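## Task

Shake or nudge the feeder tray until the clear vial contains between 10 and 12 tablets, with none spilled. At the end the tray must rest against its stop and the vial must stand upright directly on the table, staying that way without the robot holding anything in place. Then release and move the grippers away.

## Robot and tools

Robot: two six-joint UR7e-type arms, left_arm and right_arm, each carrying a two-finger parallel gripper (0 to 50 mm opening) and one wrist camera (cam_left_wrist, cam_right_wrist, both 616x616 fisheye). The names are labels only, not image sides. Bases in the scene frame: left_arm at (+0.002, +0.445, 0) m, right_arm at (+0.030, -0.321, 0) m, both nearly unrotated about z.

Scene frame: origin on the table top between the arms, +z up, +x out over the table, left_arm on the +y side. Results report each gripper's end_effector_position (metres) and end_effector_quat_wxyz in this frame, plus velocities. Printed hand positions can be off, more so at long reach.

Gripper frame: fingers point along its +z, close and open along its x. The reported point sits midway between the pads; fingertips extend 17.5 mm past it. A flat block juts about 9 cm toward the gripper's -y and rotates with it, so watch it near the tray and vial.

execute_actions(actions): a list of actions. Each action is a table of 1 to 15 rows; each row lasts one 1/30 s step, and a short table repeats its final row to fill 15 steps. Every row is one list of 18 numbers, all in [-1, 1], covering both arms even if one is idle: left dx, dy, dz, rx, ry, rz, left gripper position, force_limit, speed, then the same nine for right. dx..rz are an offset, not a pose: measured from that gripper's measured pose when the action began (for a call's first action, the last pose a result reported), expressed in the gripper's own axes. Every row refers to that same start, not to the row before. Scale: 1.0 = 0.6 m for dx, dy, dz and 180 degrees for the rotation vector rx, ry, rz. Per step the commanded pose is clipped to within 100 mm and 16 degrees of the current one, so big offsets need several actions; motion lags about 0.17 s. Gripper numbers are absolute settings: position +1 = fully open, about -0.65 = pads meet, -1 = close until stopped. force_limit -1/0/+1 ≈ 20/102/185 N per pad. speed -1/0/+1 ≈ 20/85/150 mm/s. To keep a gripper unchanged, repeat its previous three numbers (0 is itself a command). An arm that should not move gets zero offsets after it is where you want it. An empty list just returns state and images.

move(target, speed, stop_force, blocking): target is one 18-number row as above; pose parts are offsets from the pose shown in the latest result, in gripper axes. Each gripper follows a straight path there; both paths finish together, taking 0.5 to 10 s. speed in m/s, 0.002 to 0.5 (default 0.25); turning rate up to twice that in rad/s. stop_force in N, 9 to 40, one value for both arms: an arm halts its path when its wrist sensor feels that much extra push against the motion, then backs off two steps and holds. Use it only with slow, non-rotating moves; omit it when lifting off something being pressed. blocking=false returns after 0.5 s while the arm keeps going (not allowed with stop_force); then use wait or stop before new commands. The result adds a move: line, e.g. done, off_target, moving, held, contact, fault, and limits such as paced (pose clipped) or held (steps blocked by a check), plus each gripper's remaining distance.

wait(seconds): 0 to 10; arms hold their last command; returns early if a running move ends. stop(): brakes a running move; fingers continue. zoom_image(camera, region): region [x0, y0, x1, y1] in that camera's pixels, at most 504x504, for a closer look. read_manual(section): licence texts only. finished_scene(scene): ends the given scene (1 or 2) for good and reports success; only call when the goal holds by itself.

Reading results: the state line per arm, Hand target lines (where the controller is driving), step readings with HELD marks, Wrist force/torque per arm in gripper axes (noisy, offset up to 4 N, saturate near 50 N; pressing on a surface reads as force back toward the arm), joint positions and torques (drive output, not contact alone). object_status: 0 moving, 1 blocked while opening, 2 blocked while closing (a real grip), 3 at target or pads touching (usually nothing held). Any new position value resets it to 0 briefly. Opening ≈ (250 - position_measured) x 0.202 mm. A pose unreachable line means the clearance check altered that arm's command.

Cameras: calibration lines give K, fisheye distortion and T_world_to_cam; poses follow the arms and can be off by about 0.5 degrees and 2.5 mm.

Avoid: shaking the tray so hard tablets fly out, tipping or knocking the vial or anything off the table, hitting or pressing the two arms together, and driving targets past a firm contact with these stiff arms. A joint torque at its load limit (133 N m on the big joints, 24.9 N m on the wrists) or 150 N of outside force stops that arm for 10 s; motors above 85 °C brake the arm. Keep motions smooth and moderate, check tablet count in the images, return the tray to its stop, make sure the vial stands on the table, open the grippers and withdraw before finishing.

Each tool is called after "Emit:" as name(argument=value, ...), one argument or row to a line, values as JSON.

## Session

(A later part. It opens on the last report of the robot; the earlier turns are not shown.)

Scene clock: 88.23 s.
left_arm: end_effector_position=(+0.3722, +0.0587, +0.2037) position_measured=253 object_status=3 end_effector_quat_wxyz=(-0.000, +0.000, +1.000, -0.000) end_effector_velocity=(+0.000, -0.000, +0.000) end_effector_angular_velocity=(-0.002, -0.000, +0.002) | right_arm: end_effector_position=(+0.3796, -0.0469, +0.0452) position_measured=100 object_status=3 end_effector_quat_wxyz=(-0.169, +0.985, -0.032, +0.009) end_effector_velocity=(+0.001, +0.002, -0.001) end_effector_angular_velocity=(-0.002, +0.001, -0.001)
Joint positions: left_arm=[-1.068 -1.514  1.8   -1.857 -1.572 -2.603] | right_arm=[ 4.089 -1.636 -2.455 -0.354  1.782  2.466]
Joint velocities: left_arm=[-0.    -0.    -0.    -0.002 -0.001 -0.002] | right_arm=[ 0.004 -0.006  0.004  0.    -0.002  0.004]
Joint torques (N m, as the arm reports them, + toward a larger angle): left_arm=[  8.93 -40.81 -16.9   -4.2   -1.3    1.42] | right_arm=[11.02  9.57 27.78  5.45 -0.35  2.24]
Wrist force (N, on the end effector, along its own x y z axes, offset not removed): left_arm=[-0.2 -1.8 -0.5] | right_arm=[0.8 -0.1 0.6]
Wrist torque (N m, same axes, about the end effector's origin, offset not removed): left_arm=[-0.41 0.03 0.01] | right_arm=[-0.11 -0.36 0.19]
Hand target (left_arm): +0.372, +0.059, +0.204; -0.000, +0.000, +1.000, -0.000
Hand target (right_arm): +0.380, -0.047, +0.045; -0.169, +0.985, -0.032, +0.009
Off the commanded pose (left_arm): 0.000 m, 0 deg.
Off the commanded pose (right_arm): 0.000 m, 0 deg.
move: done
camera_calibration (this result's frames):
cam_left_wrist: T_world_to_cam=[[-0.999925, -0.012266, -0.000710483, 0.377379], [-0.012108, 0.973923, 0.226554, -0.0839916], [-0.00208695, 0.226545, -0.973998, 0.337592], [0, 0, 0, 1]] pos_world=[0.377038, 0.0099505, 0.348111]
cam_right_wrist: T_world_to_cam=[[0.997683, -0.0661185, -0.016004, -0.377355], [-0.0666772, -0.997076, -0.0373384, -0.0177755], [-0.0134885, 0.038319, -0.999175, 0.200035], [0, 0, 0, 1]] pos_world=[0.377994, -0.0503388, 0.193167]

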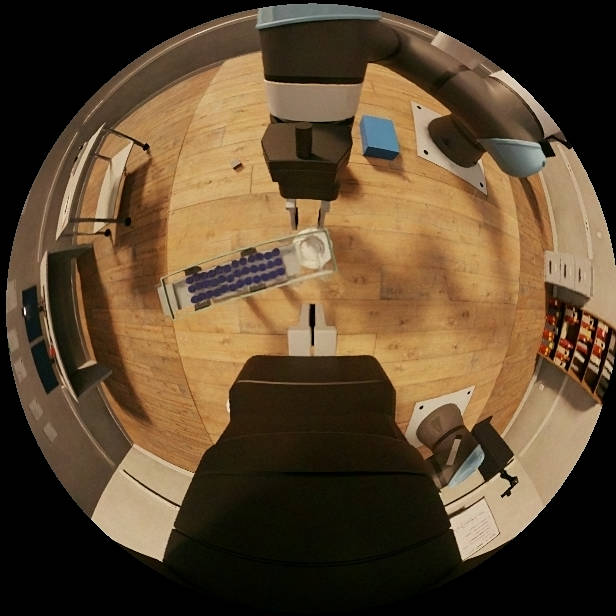

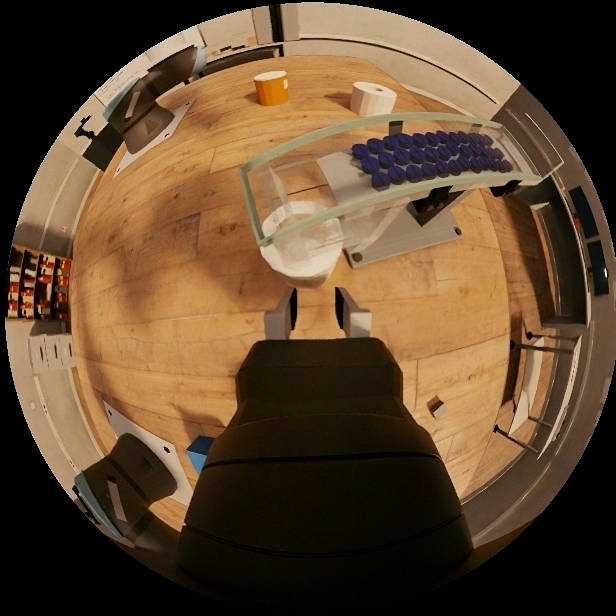

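Emit:
move(
  target=[0,0,0,0,0,0,-1,0,0,0,-0.022,0.008,0,0,0,0.35,0,0],
  speed=0.01,
  stop_force=12,
)

Emit:
zoom_image(
  camera="cam_left_wrist",
  region=[240,180,380,320],
)

Scene clock: 97.33 s.
left_arm: end_effector_position=(+0.3722, +0.0587, +0.2037) position_measured=253 object_status=3 end_effector_quat_wxyz=(-0.000, +0.000, +1.000, -0.000) end_effector_velocity=(+0.000, -0.000, +0.000) end_effector_angular_velocity=(-0.001, -0.000, -0.001) | right_arm: end_effector_position=(+0.3805, -0.0331, +0.0450) position_measured=100 object_status=3 end_effector_quat_wxyz=(-0.169, +0.985, -0.032, +0.009) end_effector_velocity=(+0.000, +0.002, -0.000) end_effector_angular_velocity=(-0.001, +0.001, -0.000)
Joint positions: left_arm=[-1.068 -1.514  1.8   -1.857 -1.572 -2.603] | right_arm=[ 4.113 -1.654 -2.438 -0.348  1.776  2.491]
Joint velocities: left_arm=[ 0.    -0.    -0.    -0.001 -0.     0.001] | right_arm=[ 0.003 -0.003  0.004 -0.001 -0.001  0.004]
Joint torques (N m, as the arm reports them, + toward a larger angle): left_arm=[  8.5  -40.29 -17.19  -4.15  -1.23   1.34] | right_arm=[11.25  9.29 28.61  5.65 -0.74  2.34]
Wrist force (N, on the end effector, along its own x y z axes, offset not removed): left_arm=[1.7 -2.8 0.8] | right_arm=[-3.4 -0.6 0.0]
Wrist torque (N m, same axes, about the end effector's origin, offset not removed): left_arm=[-0.47 -0.28 -0.10] | right_arm=[-0.24 0.28 0.09]
Hand target (left_arm): +0.372, +0.059, +0.204; -0.000, +0.000, +1.000, -0.000
Hand target (right_arm): +0.381, -0.033, +0.045; -0.169, +0.985, -0.032, +0.009
Off the commanded pose (left_arm): 0.000 m, 0 deg.
Off the commanded pose (right_arm): 0.000 m, 0 deg.
move: done
camera_calibration (this result's frames):
cam_left_wrist: T_world_to_cam=[[-0.999925, -0.0122658, -0.000710635, 0.377379], [-0.0121079, 0.973923, 0.226554, -0.0839916], [-0.00208677, 0.226545, -0.973998, 0.337592], [0, 0, 0, 1]] pos_world=[0.377038, 0.00995049, 0.348111]
cam_right_wrist: T_world_to_cam=[[0.997684, -0.0661128, -0.0160029, -0.377375], [-0.0666716, -0.997076, -0.0373518, -0.00400842], [-0.0134867, 0.0383322, -0.999174, 0.199407], [0, 0, 0, 1]] pos_world=[0.378923, -0.0365897, 0.193054]

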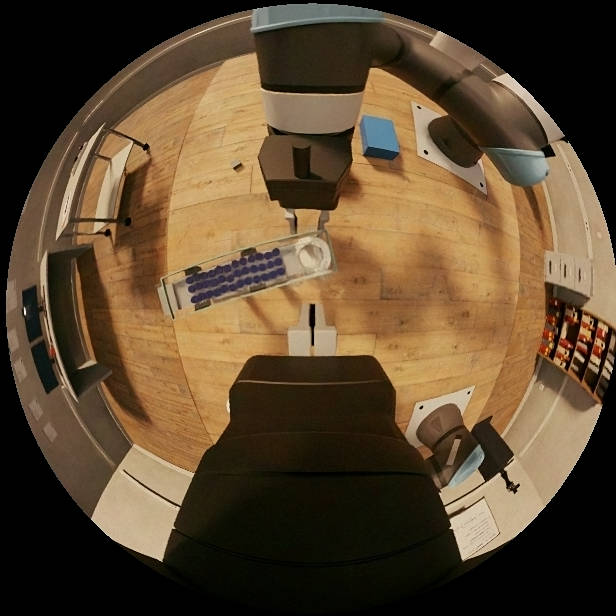

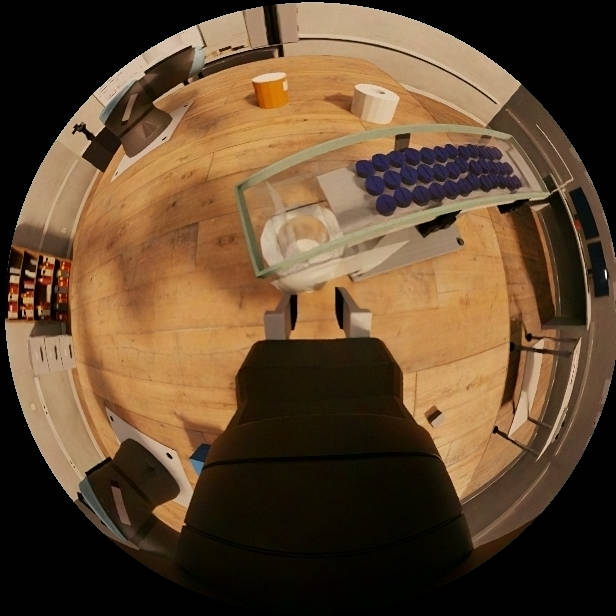

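Region (240, 180, 380, 320) of cam_left_wrist's 616x616 image, scaled by 3.600, with more detail than that image has.

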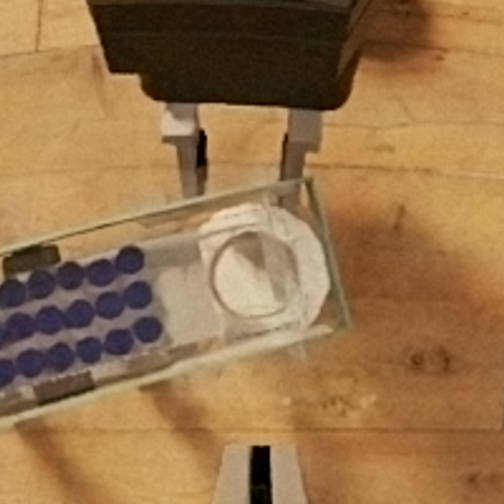

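Emit:
move(
  target=[0,0,-0.14,0,0,0,-1,0,0,0,0.03,-0.011,0,0,0,0.35,0,0],
  speed=0.1,
)

Emit:
move(
  target=[-0.405,0.01,0,0,0,0.417,-1,0,0,0.05,-0.068,-0.19,0,0,0,0.35,0,0],
)

Emit:
move(
  target=[0,0,0.2,0,0,0,-1,0,0,0,0,0,0,0,0,0.35,0,0],
  speed=0.1,
  stop_force=10,
)

Emit:
move(
  target=[0,-0.12,0,0,0,0,-1,0,0,0,0,0,0,0,0,0.35,0,0],
  speed=0.012,
  stop_force=15,
)

Emit:
zoom_image(
  camera="cam_right_wrist",
  region=[230,130,510,300],
)

Scene clock: 112.63 s.
left_arm: end_effector_position=(+0.3723, +0.0587, +0.2875) position_measured=253 object_status=3 end_effector_quat_wxyz=(-0.000, +0.000, +1.000, -0.001) end_effector_velocity=(+0.000, -0.000, +0.003) end_effector_angular_velocity=(-0.001, -0.001, +0.000) | right_arm: end_effector_position=(+0.3792, -0.0522, +0.0452) position_measured=100 object_status=3 end_effector_quat_wxyz=(-0.169, +0.985, -0.032, +0.009) end_effector_velocity=(+0.000, -0.001, -0.001) end_effector_angular_velocity=(-0.001, -0.000, -0.000)
Joint positions: left_arm=[-1.068 -1.549  1.619 -1.641 -1.572 -2.603] | right_arm=[ 4.079 -1.629 -2.462 -0.356  1.785  2.457]
Joint velocities: left_arm=[-0.    -0.    -0.007  0.006  0.    -0.001] | right_arm=[-0.001 -0.001 -0.     0.    -0.001 -0.001]
Joint torques (N m, as the arm reports them, + toward a larger angle): left_arm=[  9.18 -29.45 -32.68  -1.57  -0.44   1.39] | right_arm=[-13.17  27.83   8.91   1.67   1.86  -2.8 ]
Wrist force (N, on the end effector, along its own x y z axes, offset not removed): left_arm=[0.3 -2.7 1.2] | right_arm=[-1.8 1.2 0.2]
Wrist torque (N m, same axes, about the end effector's origin, offset not removed): left_arm=[-0.59 -0.11 -0.04] | right_arm=[0.07 0.07 0.09]
Hand target (left_arm): +0.372, +0.059, +0.288; -0.000, +0.000, +1.000, -0.001
Hand target (right_arm): +0.379, -0.052, +0.045; -0.169, +0.985, -0.032, +0.009
Off the commanded pose (left_arm): 0.000 m, 0 deg.
Off the commanded pose (right_arm): 0.000 m, 0 deg.
move: done
camera_calibration (this result's frames):
cam_left_wrist: T_world_to_cam=[[-0.999924, -0.0122672, -0.000869661, 0.377582], [-0.0121456, 0.97396, 0.226394, -0.102929], [-0.0019302, 0.226387, -0.974036, 0.419155], [0, 0, 0, 1]] pos_world=[0.377113, 0.0099895, 0.431903]
cam_right_wrist: T_world_to_cam=[[0.997684, -0.0661132, -0.0160093, -0.377344], [-0.066672, -0.997076, -0.0373368, -0.0230905], [-0.013494, 0.0383176, -0.999174, 0.200331], [0, 0, 0, 1]] pos_world=[0.377633, -0.0556465, 0.193262]

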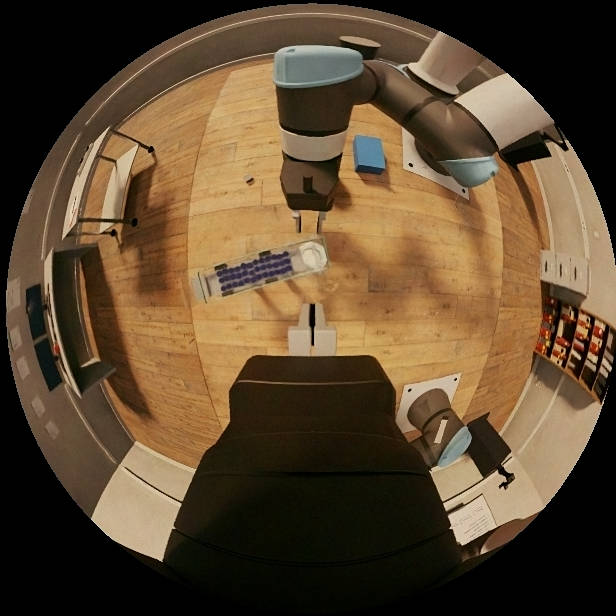

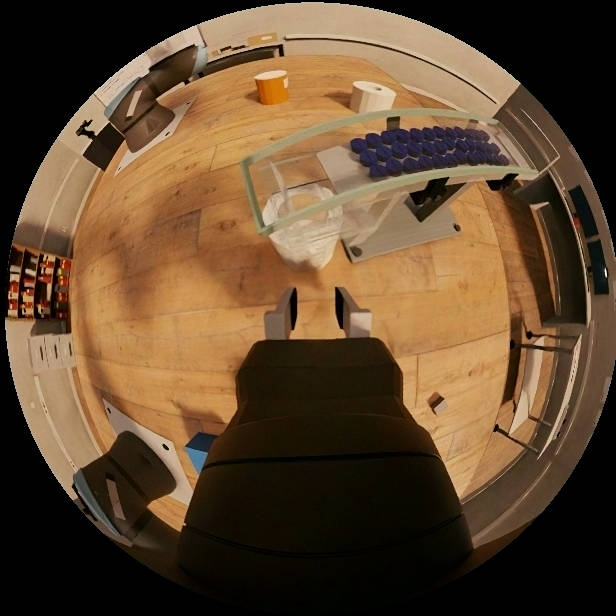

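Scene clock: 115.80 s.
left_arm: end_effector_position=(+0.6152, +0.0650, +0.2872) position_measured=253 object_status=3 end_effector_quat_wxyz=(+0.000, +0.609, +0.793, -0.000) end_effector_velocity=(+0.002, -0.000, -0.000) end_effector_angular_velocity=(+0.003, +0.006, -0.013) | right_arm: end_effector_position=(+0.4083, -0.0537, +0.1664) position_measured=100 object_status=3 end_effector_quat_wxyz=(-0.169, +0.985, -0.032, +0.009) end_effector_velocity=(+0.000, +0.000, +0.002) end_effector_angular_velocity=(+0.002, -0.001, -0.000)
Joint positions: left_arm=[-0.746 -0.978  0.865 -1.458 -1.572 -0.973] | right_arm=[ 4.021 -1.427 -2.229 -0.804  1.8    2.399]
Joint velocities: left_arm=[ 0.002  0.012 -0.021  0.014 -0.002  0.015] | right_arm=[-0.001  0.002  0.002 -0.002  0.001 -0.001]
Joint torques (N m, as the arm reports them, + toward a larger angle): left_arm=[  9.18 -40.64 -32.9   -1.67  -1.13   1.2 ] | right_arm=[-12.4   25.24  32.24   1.87   1.78  -2.64]
Wrist force (N, on the end effector, along its own x y z axes, offset not removed): left_arm=[0.6 -2.1 0.5] | right_arm=[-2.5 -1.0 -2.5]
Wrist torque (N m, same axes, about the end effector's origin, offset not removed): left_arm=[-0.42 -0.19 -0.08] | right_arm=[-0.37 0.26 0.13]
Hand target (left_arm): +0.615, +0.065, +0.287; +0.000, +0.609, +0.793, -0.000
Hand target (right_arm): +0.408, -0.054, +0.166; -0.169, +0.985, -0.032, +0.009
Off the commanded pose (left_arm): 0.000 m, 0 deg.
Off the commanded pose (right_arm): 0.000 m, 0 deg.
move: done
camera_calibration (this result's frames):
cam_left_wrist: T_world_to_cam=[[-0.270942, 0.962591, -0.00290084, 0.109303], [0.9372, 0.264481, 0.227388, -0.644251], [0.219649, 0.0588905, -0.9738, 0.292383], [0, 0, 0, 1]] pos_world=[0.569185, 0.0479596, 0.431535]
cam_right_wrist: T_world_to_cam=[[0.997683, -0.066117, -0.0160096, -0.404545], [-0.0666758, -0.997076, -0.0373324, -0.018124], [-0.0134945, 0.0383133, -0.999175, 0.321796], [0, 0, 0, 1]] pos_world=[0.406742, -0.0571475, 0.314377]

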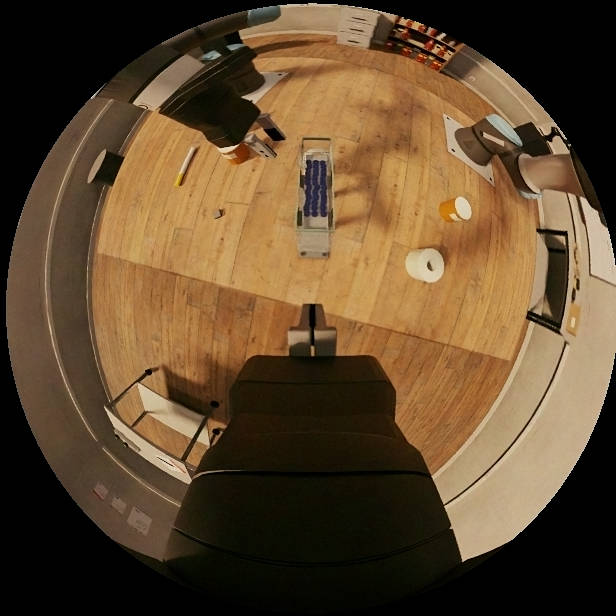

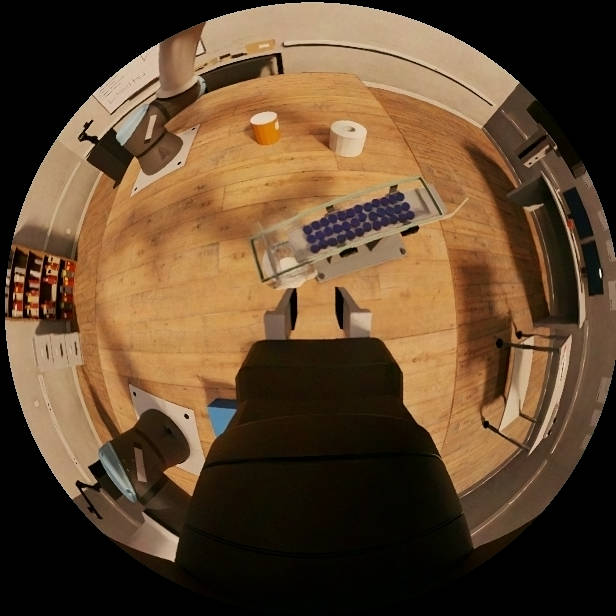

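Scene clock: 117.50 s.
left_arm: end_effector_position=(+0.6151, +0.0649, +0.1674) position_measured=253 object_status=3 end_effector_quat_wxyz=(+0.000, +0.609, +0.793, -0.000) end_effector_velocity=(+0.000, -0.000, -0.004) end_effector_angular_velocity=(+0.000, +0.000, +0.001) | right_arm: end_effector_position=(+0.4083, -0.0537, +0.1664) position_measured=100 object_status=3 end_effector_quat_wxyz=(-0.169, +0.985, -0.032, +0.009) end_effector_velocity=(-0.000, +0.001, +0.001) end_effector_angular_velocity=(+0.002, -0.000, +0.001)
Joint positions: left_arm=[-0.746 -0.967  1.152 -1.757 -1.572 -0.973] | right_arm=[ 4.021 -1.427 -2.229 -0.804  1.8    2.399]
Joint velocities: left_arm=[-0.     0.003  0.005 -0.007  0.    -0.001] | right_arm=[ 0.001  0.001  0.     0.001  0.001 -0.   ]
Joint torques (N m, as the arm reports them, + toward a larger angle): left_arm=[ -9.3  -39.87 -17.48  -4.18   1.35  -1.02] | right_arm=[-4.49 14.26 14.63  5.67  0.98 -1.07]
Wrist force (N, on the end effector, along its own x y z axes, offset not removed): left_arm=[-0.3 -2.4 -0.9] | right_arm=[-2.1 0.6 0.7]
Wrist torque (N m, same axes, about the end effector's origin, offset not removed): left_arm=[-0.56 0.02 -0.08] | right_arm=[-0.06 0.08 0.14]
Hand target (left_arm): +0.615, +0.065, +0.167; +0.000, +0.609, +0.793, -0.000
Hand target (right_arm): +0.408, -0.054, +0.166; -0.169, +0.985, -0.032, +0.009
Off the commanded pose (left_arm): 0.000 m, 0 deg.
Off the commanded pose (right_arm): 0.000 m, 0 deg.
move: done
camera_calibration (this result's frames):
cam_left_wrist: T_world_to_cam=[[-0.27094, 0.962592, -0.00285428, 0.108948], [0.937212, 0.264471, 0.227352, -0.61696], [0.219602, 0.0589236, -0.973809, 0.175859], [0, 0, 0, 1]] pos_world=[0.569122, 0.047933, 0.311831]
cam_right_wrist: T_world_to_cam=[[0.997684, -0.0661138, -0.0159891, -0.404552], [-0.0666721, -0.997076, -0.0373534, -0.0181264], [-0.0134728, 0.0383329, -0.999174, 0.3218], [0, 0, 0, 1]] pos_world=[0.406742, -0.0571554, 0.314389]

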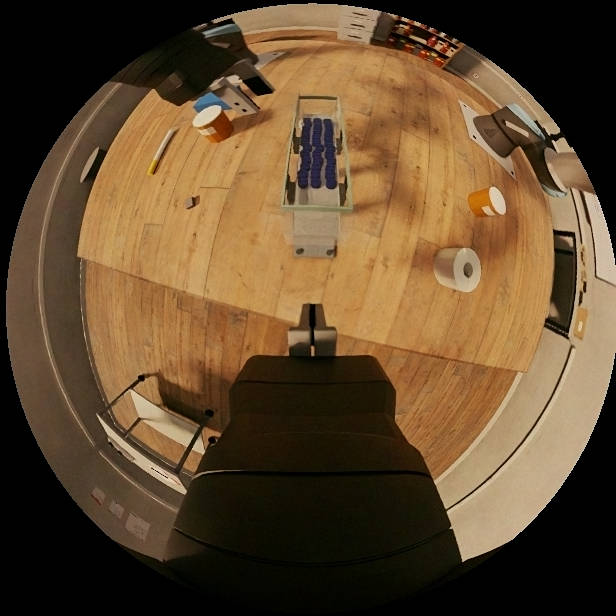

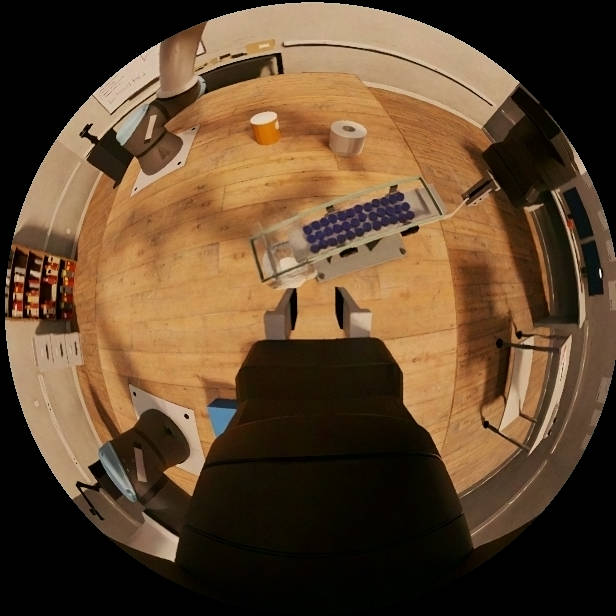

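Scene clock: 122.47 s.
left_arm: end_effector_position=(+0.5622, +0.0506, +0.1676) position_measured=253 object_status=3 end_effector_quat_wxyz=(+0.001, +0.609, +0.793, -0.001) end_effector_velocity=(+0.002, +0.001, -0.001) end_effector_angular_velocity=(+0.003, +0.006, -0.003) | right_arm: end_effector_position=(+0.4083, -0.0537, +0.1664) position_measured=100 object_status=3 end_effector_quat_wxyz=(-0.169, +0.985, -0.032, +0.009) end_effector_velocity=(+0.000, +0.000, +0.000) end_effector_angular_velocity=(+0.001, -0.001, -0.000)
Joint positions: left_arm=[-0.812 -1.06   1.3   -1.812 -1.572 -1.038] | right_arm=[ 4.021 -1.427 -2.229 -0.804  1.8    2.399]
Joint velocities: left_arm=[ 0.004  0.008 -0.009  0.007 -0.002  0.007] | right_arm=[-0.     0.     0.     0.001 -0.     0.   ]
Joint torques (N m, as the arm reports them, + toward a larger angle): left_arm=[ -6.24 -41.11 -27.63   2.92  -9.28   1.21] | right_arm=[-4.12 14.58 15.18  5.65  1.   -1.08]
Wrist force (N, on the end effector, along its own x y z axes, offset not removed): left_arm=[-1.6 33.1 8.3] | right_arm=[-1.2 0.1 0.9]
Wrist torque (N m, same axes, about the end effector's origin, offset not removed): left_arm=[-1.08 -0.16 0.22] | right_arm=[-0.11 -0.05 0.26]
Hand target (left_arm): +0.563, +0.051, +0.167; +0.000, +0.609, +0.793, -0.000
Hand target (right_arm): +0.408, -0.054, +0.166; -0.169, +0.985, -0.032, +0.009
Off the commanded pose (left_arm): 0.017 m, 0 deg.
Off the commanded pose (right_arm): 0.000 m, 0 deg.
move: contact (left_arm)
camera_calibration (this result's frames):
cam_left_wrist: T_world_to_cam=[[-0.270914, 0.962598, -0.00319438, 0.108419], [0.93718, 0.264515, 0.227434, -0.56362], [0.219772, 0.0586213, -0.973788, 0.188423], [0, 0, 0, 1]] pos_world=[0.516175, 0.033677, 0.312016]
cam_right_wrist: T_world_to_cam=[[0.997684, -0.0661139, -0.015989, -0.404552], [-0.0666722, -0.997075, -0.0373535, -0.0181264], [-0.0134726, 0.038333, -0.999174, 0.3218], [0, 0, 0, 1]] pos_world=[0.406742, -0.0571554, 0.314389]

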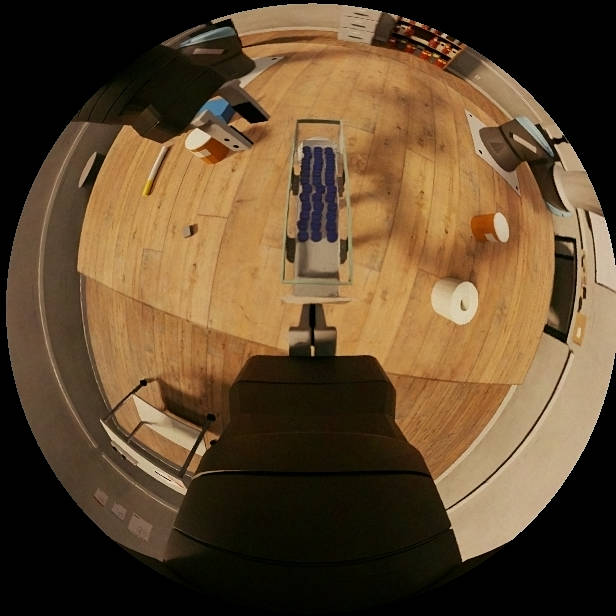

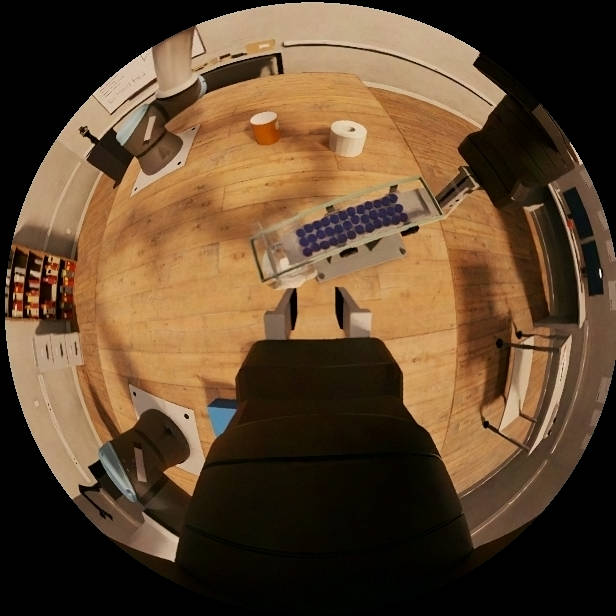

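Region (230, 130, 510, 300) of cam_right_wrist's 616x616 image, scaled by 1.800, with more detail than that image has; it fills the top 306 rows of this view, and the rest is white.

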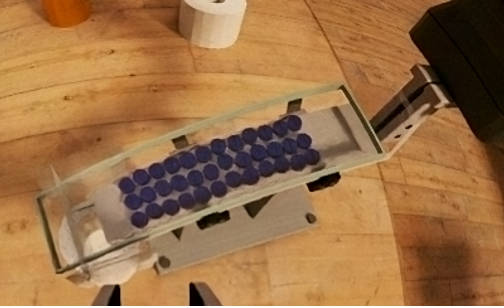

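36 again. Ten releases.

Emit:
execute_actions(
  actions=[
    [[0,0.053,0,0,0,0,-1,0,0,0,0,0,0,0,0,0.35,0,0]],
    [[0,-0.05,0,0,0,0,-1,0,0,0,0,0,0,0,0,0.35,0,0]],
    [[0,0.05,0,0,0,0,-1,0,0,0,0,0,0,0,0,0.35,0,0]],
    [[0,-0.05,0,0,0,0,-1,0,0,0,0,0,0,0,0,0.35,0,0]],
    [[0,0.05,0,0,0,0,-1,0,0,0,0,0,0,0,0,0.35,0,0]],
    [[0,-0.05,0,0,0,0,-1,0,0,0,0,0,0,0,0,0.35,0,0]],
    [[0,0.05,0,0,0,0,-1,0,0,0,0,0,0,0,0,0.35,0,0]],
    [[0,-0.05,0,0,0,0,-1,0,0,0,0,0,0,0,0,0.35,0,0]],
    [[0,0.05,0,0,0,0,-1,0,0,0,0,0,0,0,0,0.35,0,0]],
    [[0,-0.05,0,0,0,0,-1,0,0,0,0,0,0,0,0,0.35,0,0]],
    [[0,0.05,0,0,0,0,-1,0,0,0,0,0,0,0,0,0.35,0,0]],
    [[0,-0.05,0,0,0,0,-1,0,0,0,0,0,0,0,0,0.35,0,0]],
    [[0,0.05,0,0,0,0,-1,0,0,0,0,0,0,0,0,0.35,0,0]],
    [[0,-0.05,0,0,0,0,-1,0,0,0,0,0,0,0,0,0.35,0,0]],
    [[0,0.05,0,0,0,0,-1,0,0,0,0,0,0,0,0,0.35,0,0]],
    [[0,-0.05,0,0,0,0,-1,0,0,0,0,0,0,0,0,0.35,0,0]],
    [[0,0.05,0,0,0,0,-1,0,0,0,0,0,0,0,0,0.35,0,0]],
    [[0,-0.05,0,0,0,0,-1,0,0,0,0,0,0,0,0,0.35,0,0]],
    [[0,0.05,0,0,0,0,-1,0,0,0,0,0,0,0,0,0.35,0,0]],
  ],
)

Emit:
zoom_image(
  camera="cam_right_wrist",
  region=[240,170,420,300],
)

Scene clock: 152.43 s.
left_arm: end_effector_position=(+0.5923, +0.0596, +0.1673) position_measured=253 object_status=3 end_effector_quat_wxyz=(+0.001, +0.609, +0.793, -0.000) end_effector_velocity=(+0.006, +0.001, -0.000) end_effector_angular_velocity=(+0.002, +0.002, +0.001) | right_arm: end_effector_position=(+0.4083, -0.0537, +0.1664) position_measured=100 object_status=3 end_effector_quat_wxyz=(-0.169, +0.985, -0.032, +0.009) end_effector_velocity=(-0.000, +0.000, -0.000) end_effector_angular_velocity=(-0.001, +0.001, +0.001)
Joint positions: left_arm=[-0.773 -1.01   1.222 -1.785 -1.571 -1.   ] | right_arm=[ 4.021 -1.427 -2.229 -0.804  1.8    2.399]
Joint velocities: left_arm=[ 0.007  0.014 -0.022  0.01  -0.     0.006] | right_arm=[ 0.001 -0.001  0.001 -0.001 -0.     0.   ]
Joint torques (N m, as the arm reports them, + toward a larger angle): left_arm=[  8.26 -39.43 -31.2   -1.24  -1.34   1.52] | right_arm=[-4.08 14.41 15.92  5.63  1.08 -1.07]
Wrist force (N, on the end effector, along its own x y z axes, offset not removed): left_arm=[-1.1 -3.0 1.6] | right_arm=[0.9 1.3 -2.1]
Wrist torque (N m, same axes, about the end effector's origin, offset not removed): left_arm=[-0.57 0.09 0.06] | right_arm=[0.03 -0.32 0.12]
Hand target (left_arm): +0.593, +0.060, +0.167; +0.001, +0.609, +0.793, -0.000
Hand target (right_arm): +0.408, -0.054, +0.166; -0.169, +0.985, -0.032, +0.009
Off the commanded pose (left_arm): 0.001 m, 0 deg.
Off the commanded pose (right_arm): 0.000 m, 0 deg.
Step readings (end_effector_position; steps 1 to 15: 1st action; 16 to 30: 2nd action; 31 to 45: 3rd action; 46 to 60: 4th action; 61 to 75: 5th action; 76 to 90: 6th action; 91 to 105: 7th action; 106 to 120: 8th action; 121 to 135: 9th action; 136 to 150: 10th action; 151 to 165: 11th action; 166 to 180: 12th action; 181 to 195: 13th action):
0: left_arm (+0.5627, +0.0508, +0.1675) | right_arm (+0.4083, -0.0537, +0.1664)
1: left_arm (+0.5627, +0.0509, +0.1675) | right_arm (+0.4083, -0.0537, +0.1664)
2: left_arm (+0.5649, +0.0522, +0.1668) | right_arm (+0.4083, -0.0537, +0.1664)
4: left_arm (+0.5755, +0.0555, +0.1667) | right_arm (+0.4083, -0.0537, +0.1664)
8: left_arm (+0.5873, +0.0582, +0.1673) | right_arm (+0.4083, -0.0537, +0.1664)
15: left_arm (+0.5922, +0.0588, +0.1676) | right_arm (+0.4083, -0.0537, +0.1664)
16: left_arm (+0.5923, +0.0588, +0.1676) | right_arm (+0.4083, -0.0537, +0.1664)
17: left_arm (+0.5905, +0.0575, +0.1684) | right_arm (+0.4083, -0.0537, +0.1664)
19: left_arm (+0.5802, +0.0545, +0.1684) | right_arm (+0.4083, -0.0537, +0.1664)
23: left_arm (+0.5686, +0.0522, +0.1676) | right_arm (+0.4083, -0.0537, +0.1664)
30: left_arm (+0.5639, +0.0512, +0.1676) | right_arm (+0.4083, -0.0537, +0.1664)
31: left_arm (+0.5638, +0.0512, +0.1675) | right_arm (+0.4083, -0.0537, +0.1664)
32: left_arm (+0.5658, +0.0524, +0.1669) | right_arm (+0.4083, -0.0537, +0.1664)
34: left_arm (+0.5760, +0.0557, +0.1669) | right_arm (+0.4083, -0.0537, +0.1664)
38: left_arm (+0.5875, +0.0583, +0.1674) | right_arm (+0.4083, -0.0537, +0.1664)
45: left_arm (+0.5922, +0.0589, +0.1675) | right_arm (+0.4083, -0.0537, +0.1664)
46: left_arm (+0.5924, +0.0589, +0.1676) | right_arm (+0.4083, -0.0537, +0.1664)
47: left_arm (+0.5905, +0.0576, +0.1683) | right_arm (+0.4083, -0.0537, +0.1664)
49: left_arm (+0.5802, +0.0546, +0.1683) | right_arm (+0.4083, -0.0537, +0.1664)
53: left_arm (+0.5686, +0.0522, +0.1676) | right_arm (+0.4083, -0.0537, +0.1664)
60: left_arm (+0.5639, +0.0513, +0.1675) | right_arm (+0.4083, -0.0537, +0.1664)
61: left_arm (+0.5638, +0.0513, +0.1675) | right_arm (+0.4083, -0.0537, +0.1664)
62: left_arm (+0.5658, +0.0525, +0.1669) | right_arm (+0.4083, -0.0537, +0.1664)
64: left_arm (+0.5760, +0.0557, +0.1669) | right_arm (+0.4083, -0.0537, +0.1664)
68: left_arm (+0.5875, +0.0584, +0.1674) | right_arm (+0.4083, -0.0537, +0.1664)
75: left_arm (+0.5922, +0.0590, +0.1675) | right_arm (+0.4083, -0.0537, +0.1664)
76: left_arm (+0.5924, +0.0590, +0.1675) | right_arm (+0.4083, -0.0537, +0.1664)
77: left_arm (+0.5905, +0.0576, +0.1683) | right_arm (+0.4083, -0.0537, +0.1664)
79: left_arm (+0.5802, +0.0547, +0.1683) | right_arm (+0.4083, -0.0537, +0.1664)
83: left_arm (+0.5686, +0.0523, +0.1675) | right_arm (+0.4083, -0.0537, +0.1664)
90: left_arm (+0.5640, +0.0514, +0.1675) | right_arm (+0.4083, -0.0537, +0.1664)
91: left_arm (+0.5638, +0.0514, +0.1675) | right_arm (+0.4083, -0.0537, +0.1664)
92: left_arm (+0.5658, +0.0526, +0.1669) | right_arm (+0.4083, -0.0537, +0.1664)
94: left_arm (+0.5760, +0.0558, +0.1668) | right_arm (+0.4083, -0.0537, +0.1664)
98: left_arm (+0.5875, +0.0585, +0.1674) | right_arm (+0.4083, -0.0537, +0.1664)
105: left_arm (+0.5922, +0.0591, +0.1675) | right_arm (+0.4083, -0.0537, +0.1664)
106: left_arm (+0.5924, +0.0591, +0.1675) | right_arm (+0.4083, -0.0537, +0.1664)
107: left_arm (+0.5905, +0.0577, +0.1682) | right_arm (+0.4083, -0.0537, +0.1664)
109: left_arm (+0.5802, +0.0548, +0.1683) | right_arm (+0.4083, -0.0537, +0.1664)
113: left_arm (+0.5687, +0.0524, +0.1675) | right_arm (+0.4083, -0.0537, +0.1664)
120: left_arm (+0.5640, +0.0515, +0.1675) | right_arm (+0.4083, -0.0537, +0.1664)
121: left_arm (+0.5638, +0.0514, +0.1674) | right_arm (+0.4083, -0.0537, +0.1664)
122: left_arm (+0.5658, +0.0527, +0.1668) | right_arm (+0.4083, -0.0537, +0.1664)
124: left_arm (+0.5760, +0.0559, +0.1668) | right_arm (+0.4083, -0.0537, +0.1664)
128: left_arm (+0.5875, +0.0585, +0.1673) | right_arm (+0.4083, -0.0537, +0.1664)
135: left_arm (+0.5923, +0.0592, +0.1675) | right_arm (+0.4083, -0.0537, +0.1664)
136: left_arm (+0.5924, +0.0592, +0.1675) | right_arm (+0.4083, -0.0537, +0.1664)
137: left_arm (+0.5905, +0.0578, +0.1682) | right_arm (+0.4083, -0.0537, +0.1664)
139: left_arm (+0.5803, +0.0548, +0.1682) | right_arm (+0.4083, -0.0537, +0.1664)
143: left_arm (+0.5687, +0.0525, +0.1675) | right_arm (+0.4083, -0.0537, +0.1664)
150: left_arm (+0.5640, +0.0515, +0.1674) | right_arm (+0.4083, -0.0537, +0.1664)
151: left_arm (+0.5638, +0.0515, +0.1674) | right_arm (+0.4083, -0.0537, +0.1664)
152: left_arm (+0.5658, +0.0528, +0.1668) | right_arm (+0.4083, -0.0537, +0.1664)
154: left_arm (+0.5761, +0.0560, +0.1668) | right_arm (+0.4083, -0.0537, +0.1664)
158: left_arm (+0.5875, +0.0586, +0.1673) | right_arm (+0.4083, -0.0537, +0.1664)
165: left_arm (+0.5923, +0.0593, +0.1674) | right_arm (+0.4083, -0.0537, +0.1664)
166: left_arm (+0.5924, +0.0593, +0.1674) | right_arm (+0.4083, -0.0537, +0.1664)
167: left_arm (+0.5905, +0.0579, +0.1682) | right_arm (+0.4083, -0.0537, +0.1664)
169: left_arm (+0.5803, +0.0549, +0.1682) | right_arm (+0.4083, -0.0537, +0.1664)
173: left_arm (+0.5687, +0.0526, +0.1674) | right_arm (+0.4083, -0.0537, +0.1664)
180: left_arm (+0.5640, +0.0516, +0.1674) | right_arm (+0.4083, -0.0537, +0.1664)
181: left_arm (+0.5639, +0.0516, +0.1674) | right_arm (+0.4083, -0.0537, +0.1664)
182: left_arm (+0.5658, +0.0528, +0.1668) | right_arm (+0.4083, -0.0537, +0.1664)
184: left_arm (+0.5761, +0.0561, +0.1667) | right_arm (+0.4083, -0.0537, +0.1664)
Lines left out of this list: 32.
camera_calibration (this result's frames):
cam_left_wrist: T_world_to_cam=[[-0.271133, 0.962535, -0.0035757, 0.108138], [0.936928, 0.264768, 0.228174, -0.594159], [0.220573, 0.0585155, -0.973614, 0.180445], [0, 0, 0, 1]] pos_world=[0.546203, 0.0426683, 0.311642]
cam_right_wrist: T_world_to_cam=[[0.997684, -0.066114, -0.0159891, -0.404552], [-0.0666723, -0.997075, -0.0373533, -0.0181264], [-0.0134727, 0.0383328, -0.999174, 0.3218], [0, 0, 0, 1]] pos_world=[0.406742, -0.0571555, 0.314389]

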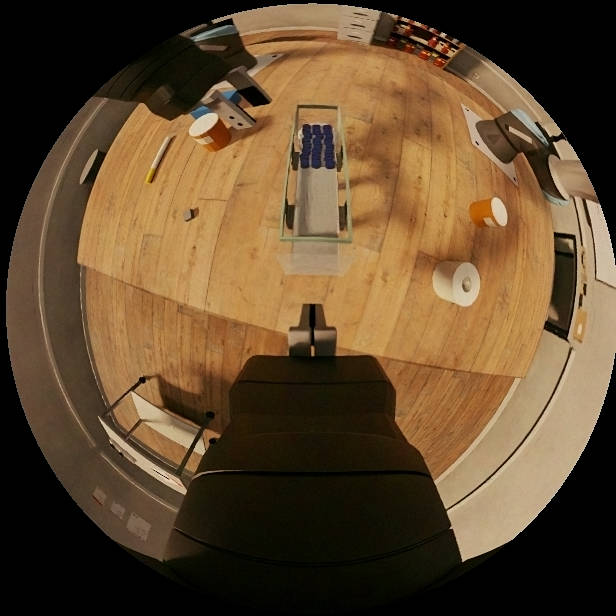

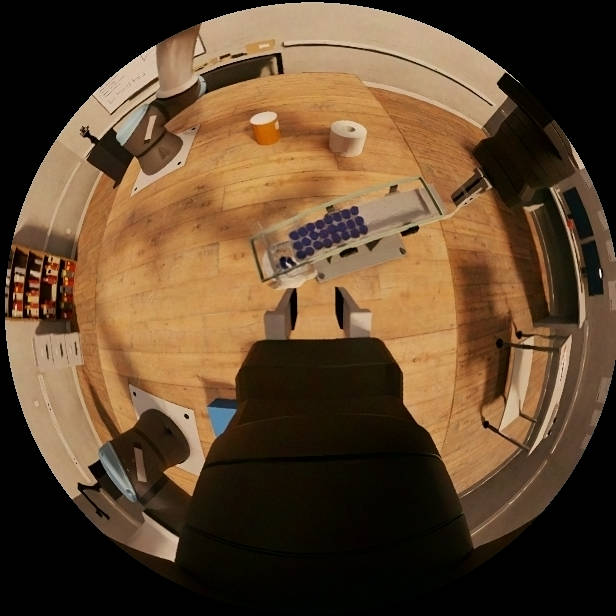

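Region (240, 170, 420, 300) of cam_right_wrist's 616x616 image, scaled by 2.800, with more detail than that image has.

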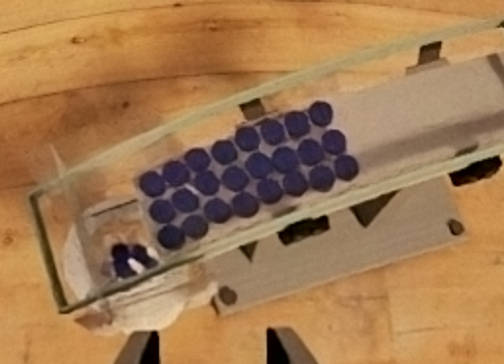

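24 tablets are left on the tray, so 12 are in the vial.

Emit:
finished_scene(
  scene=2,
)

The scene is finished: the task was done.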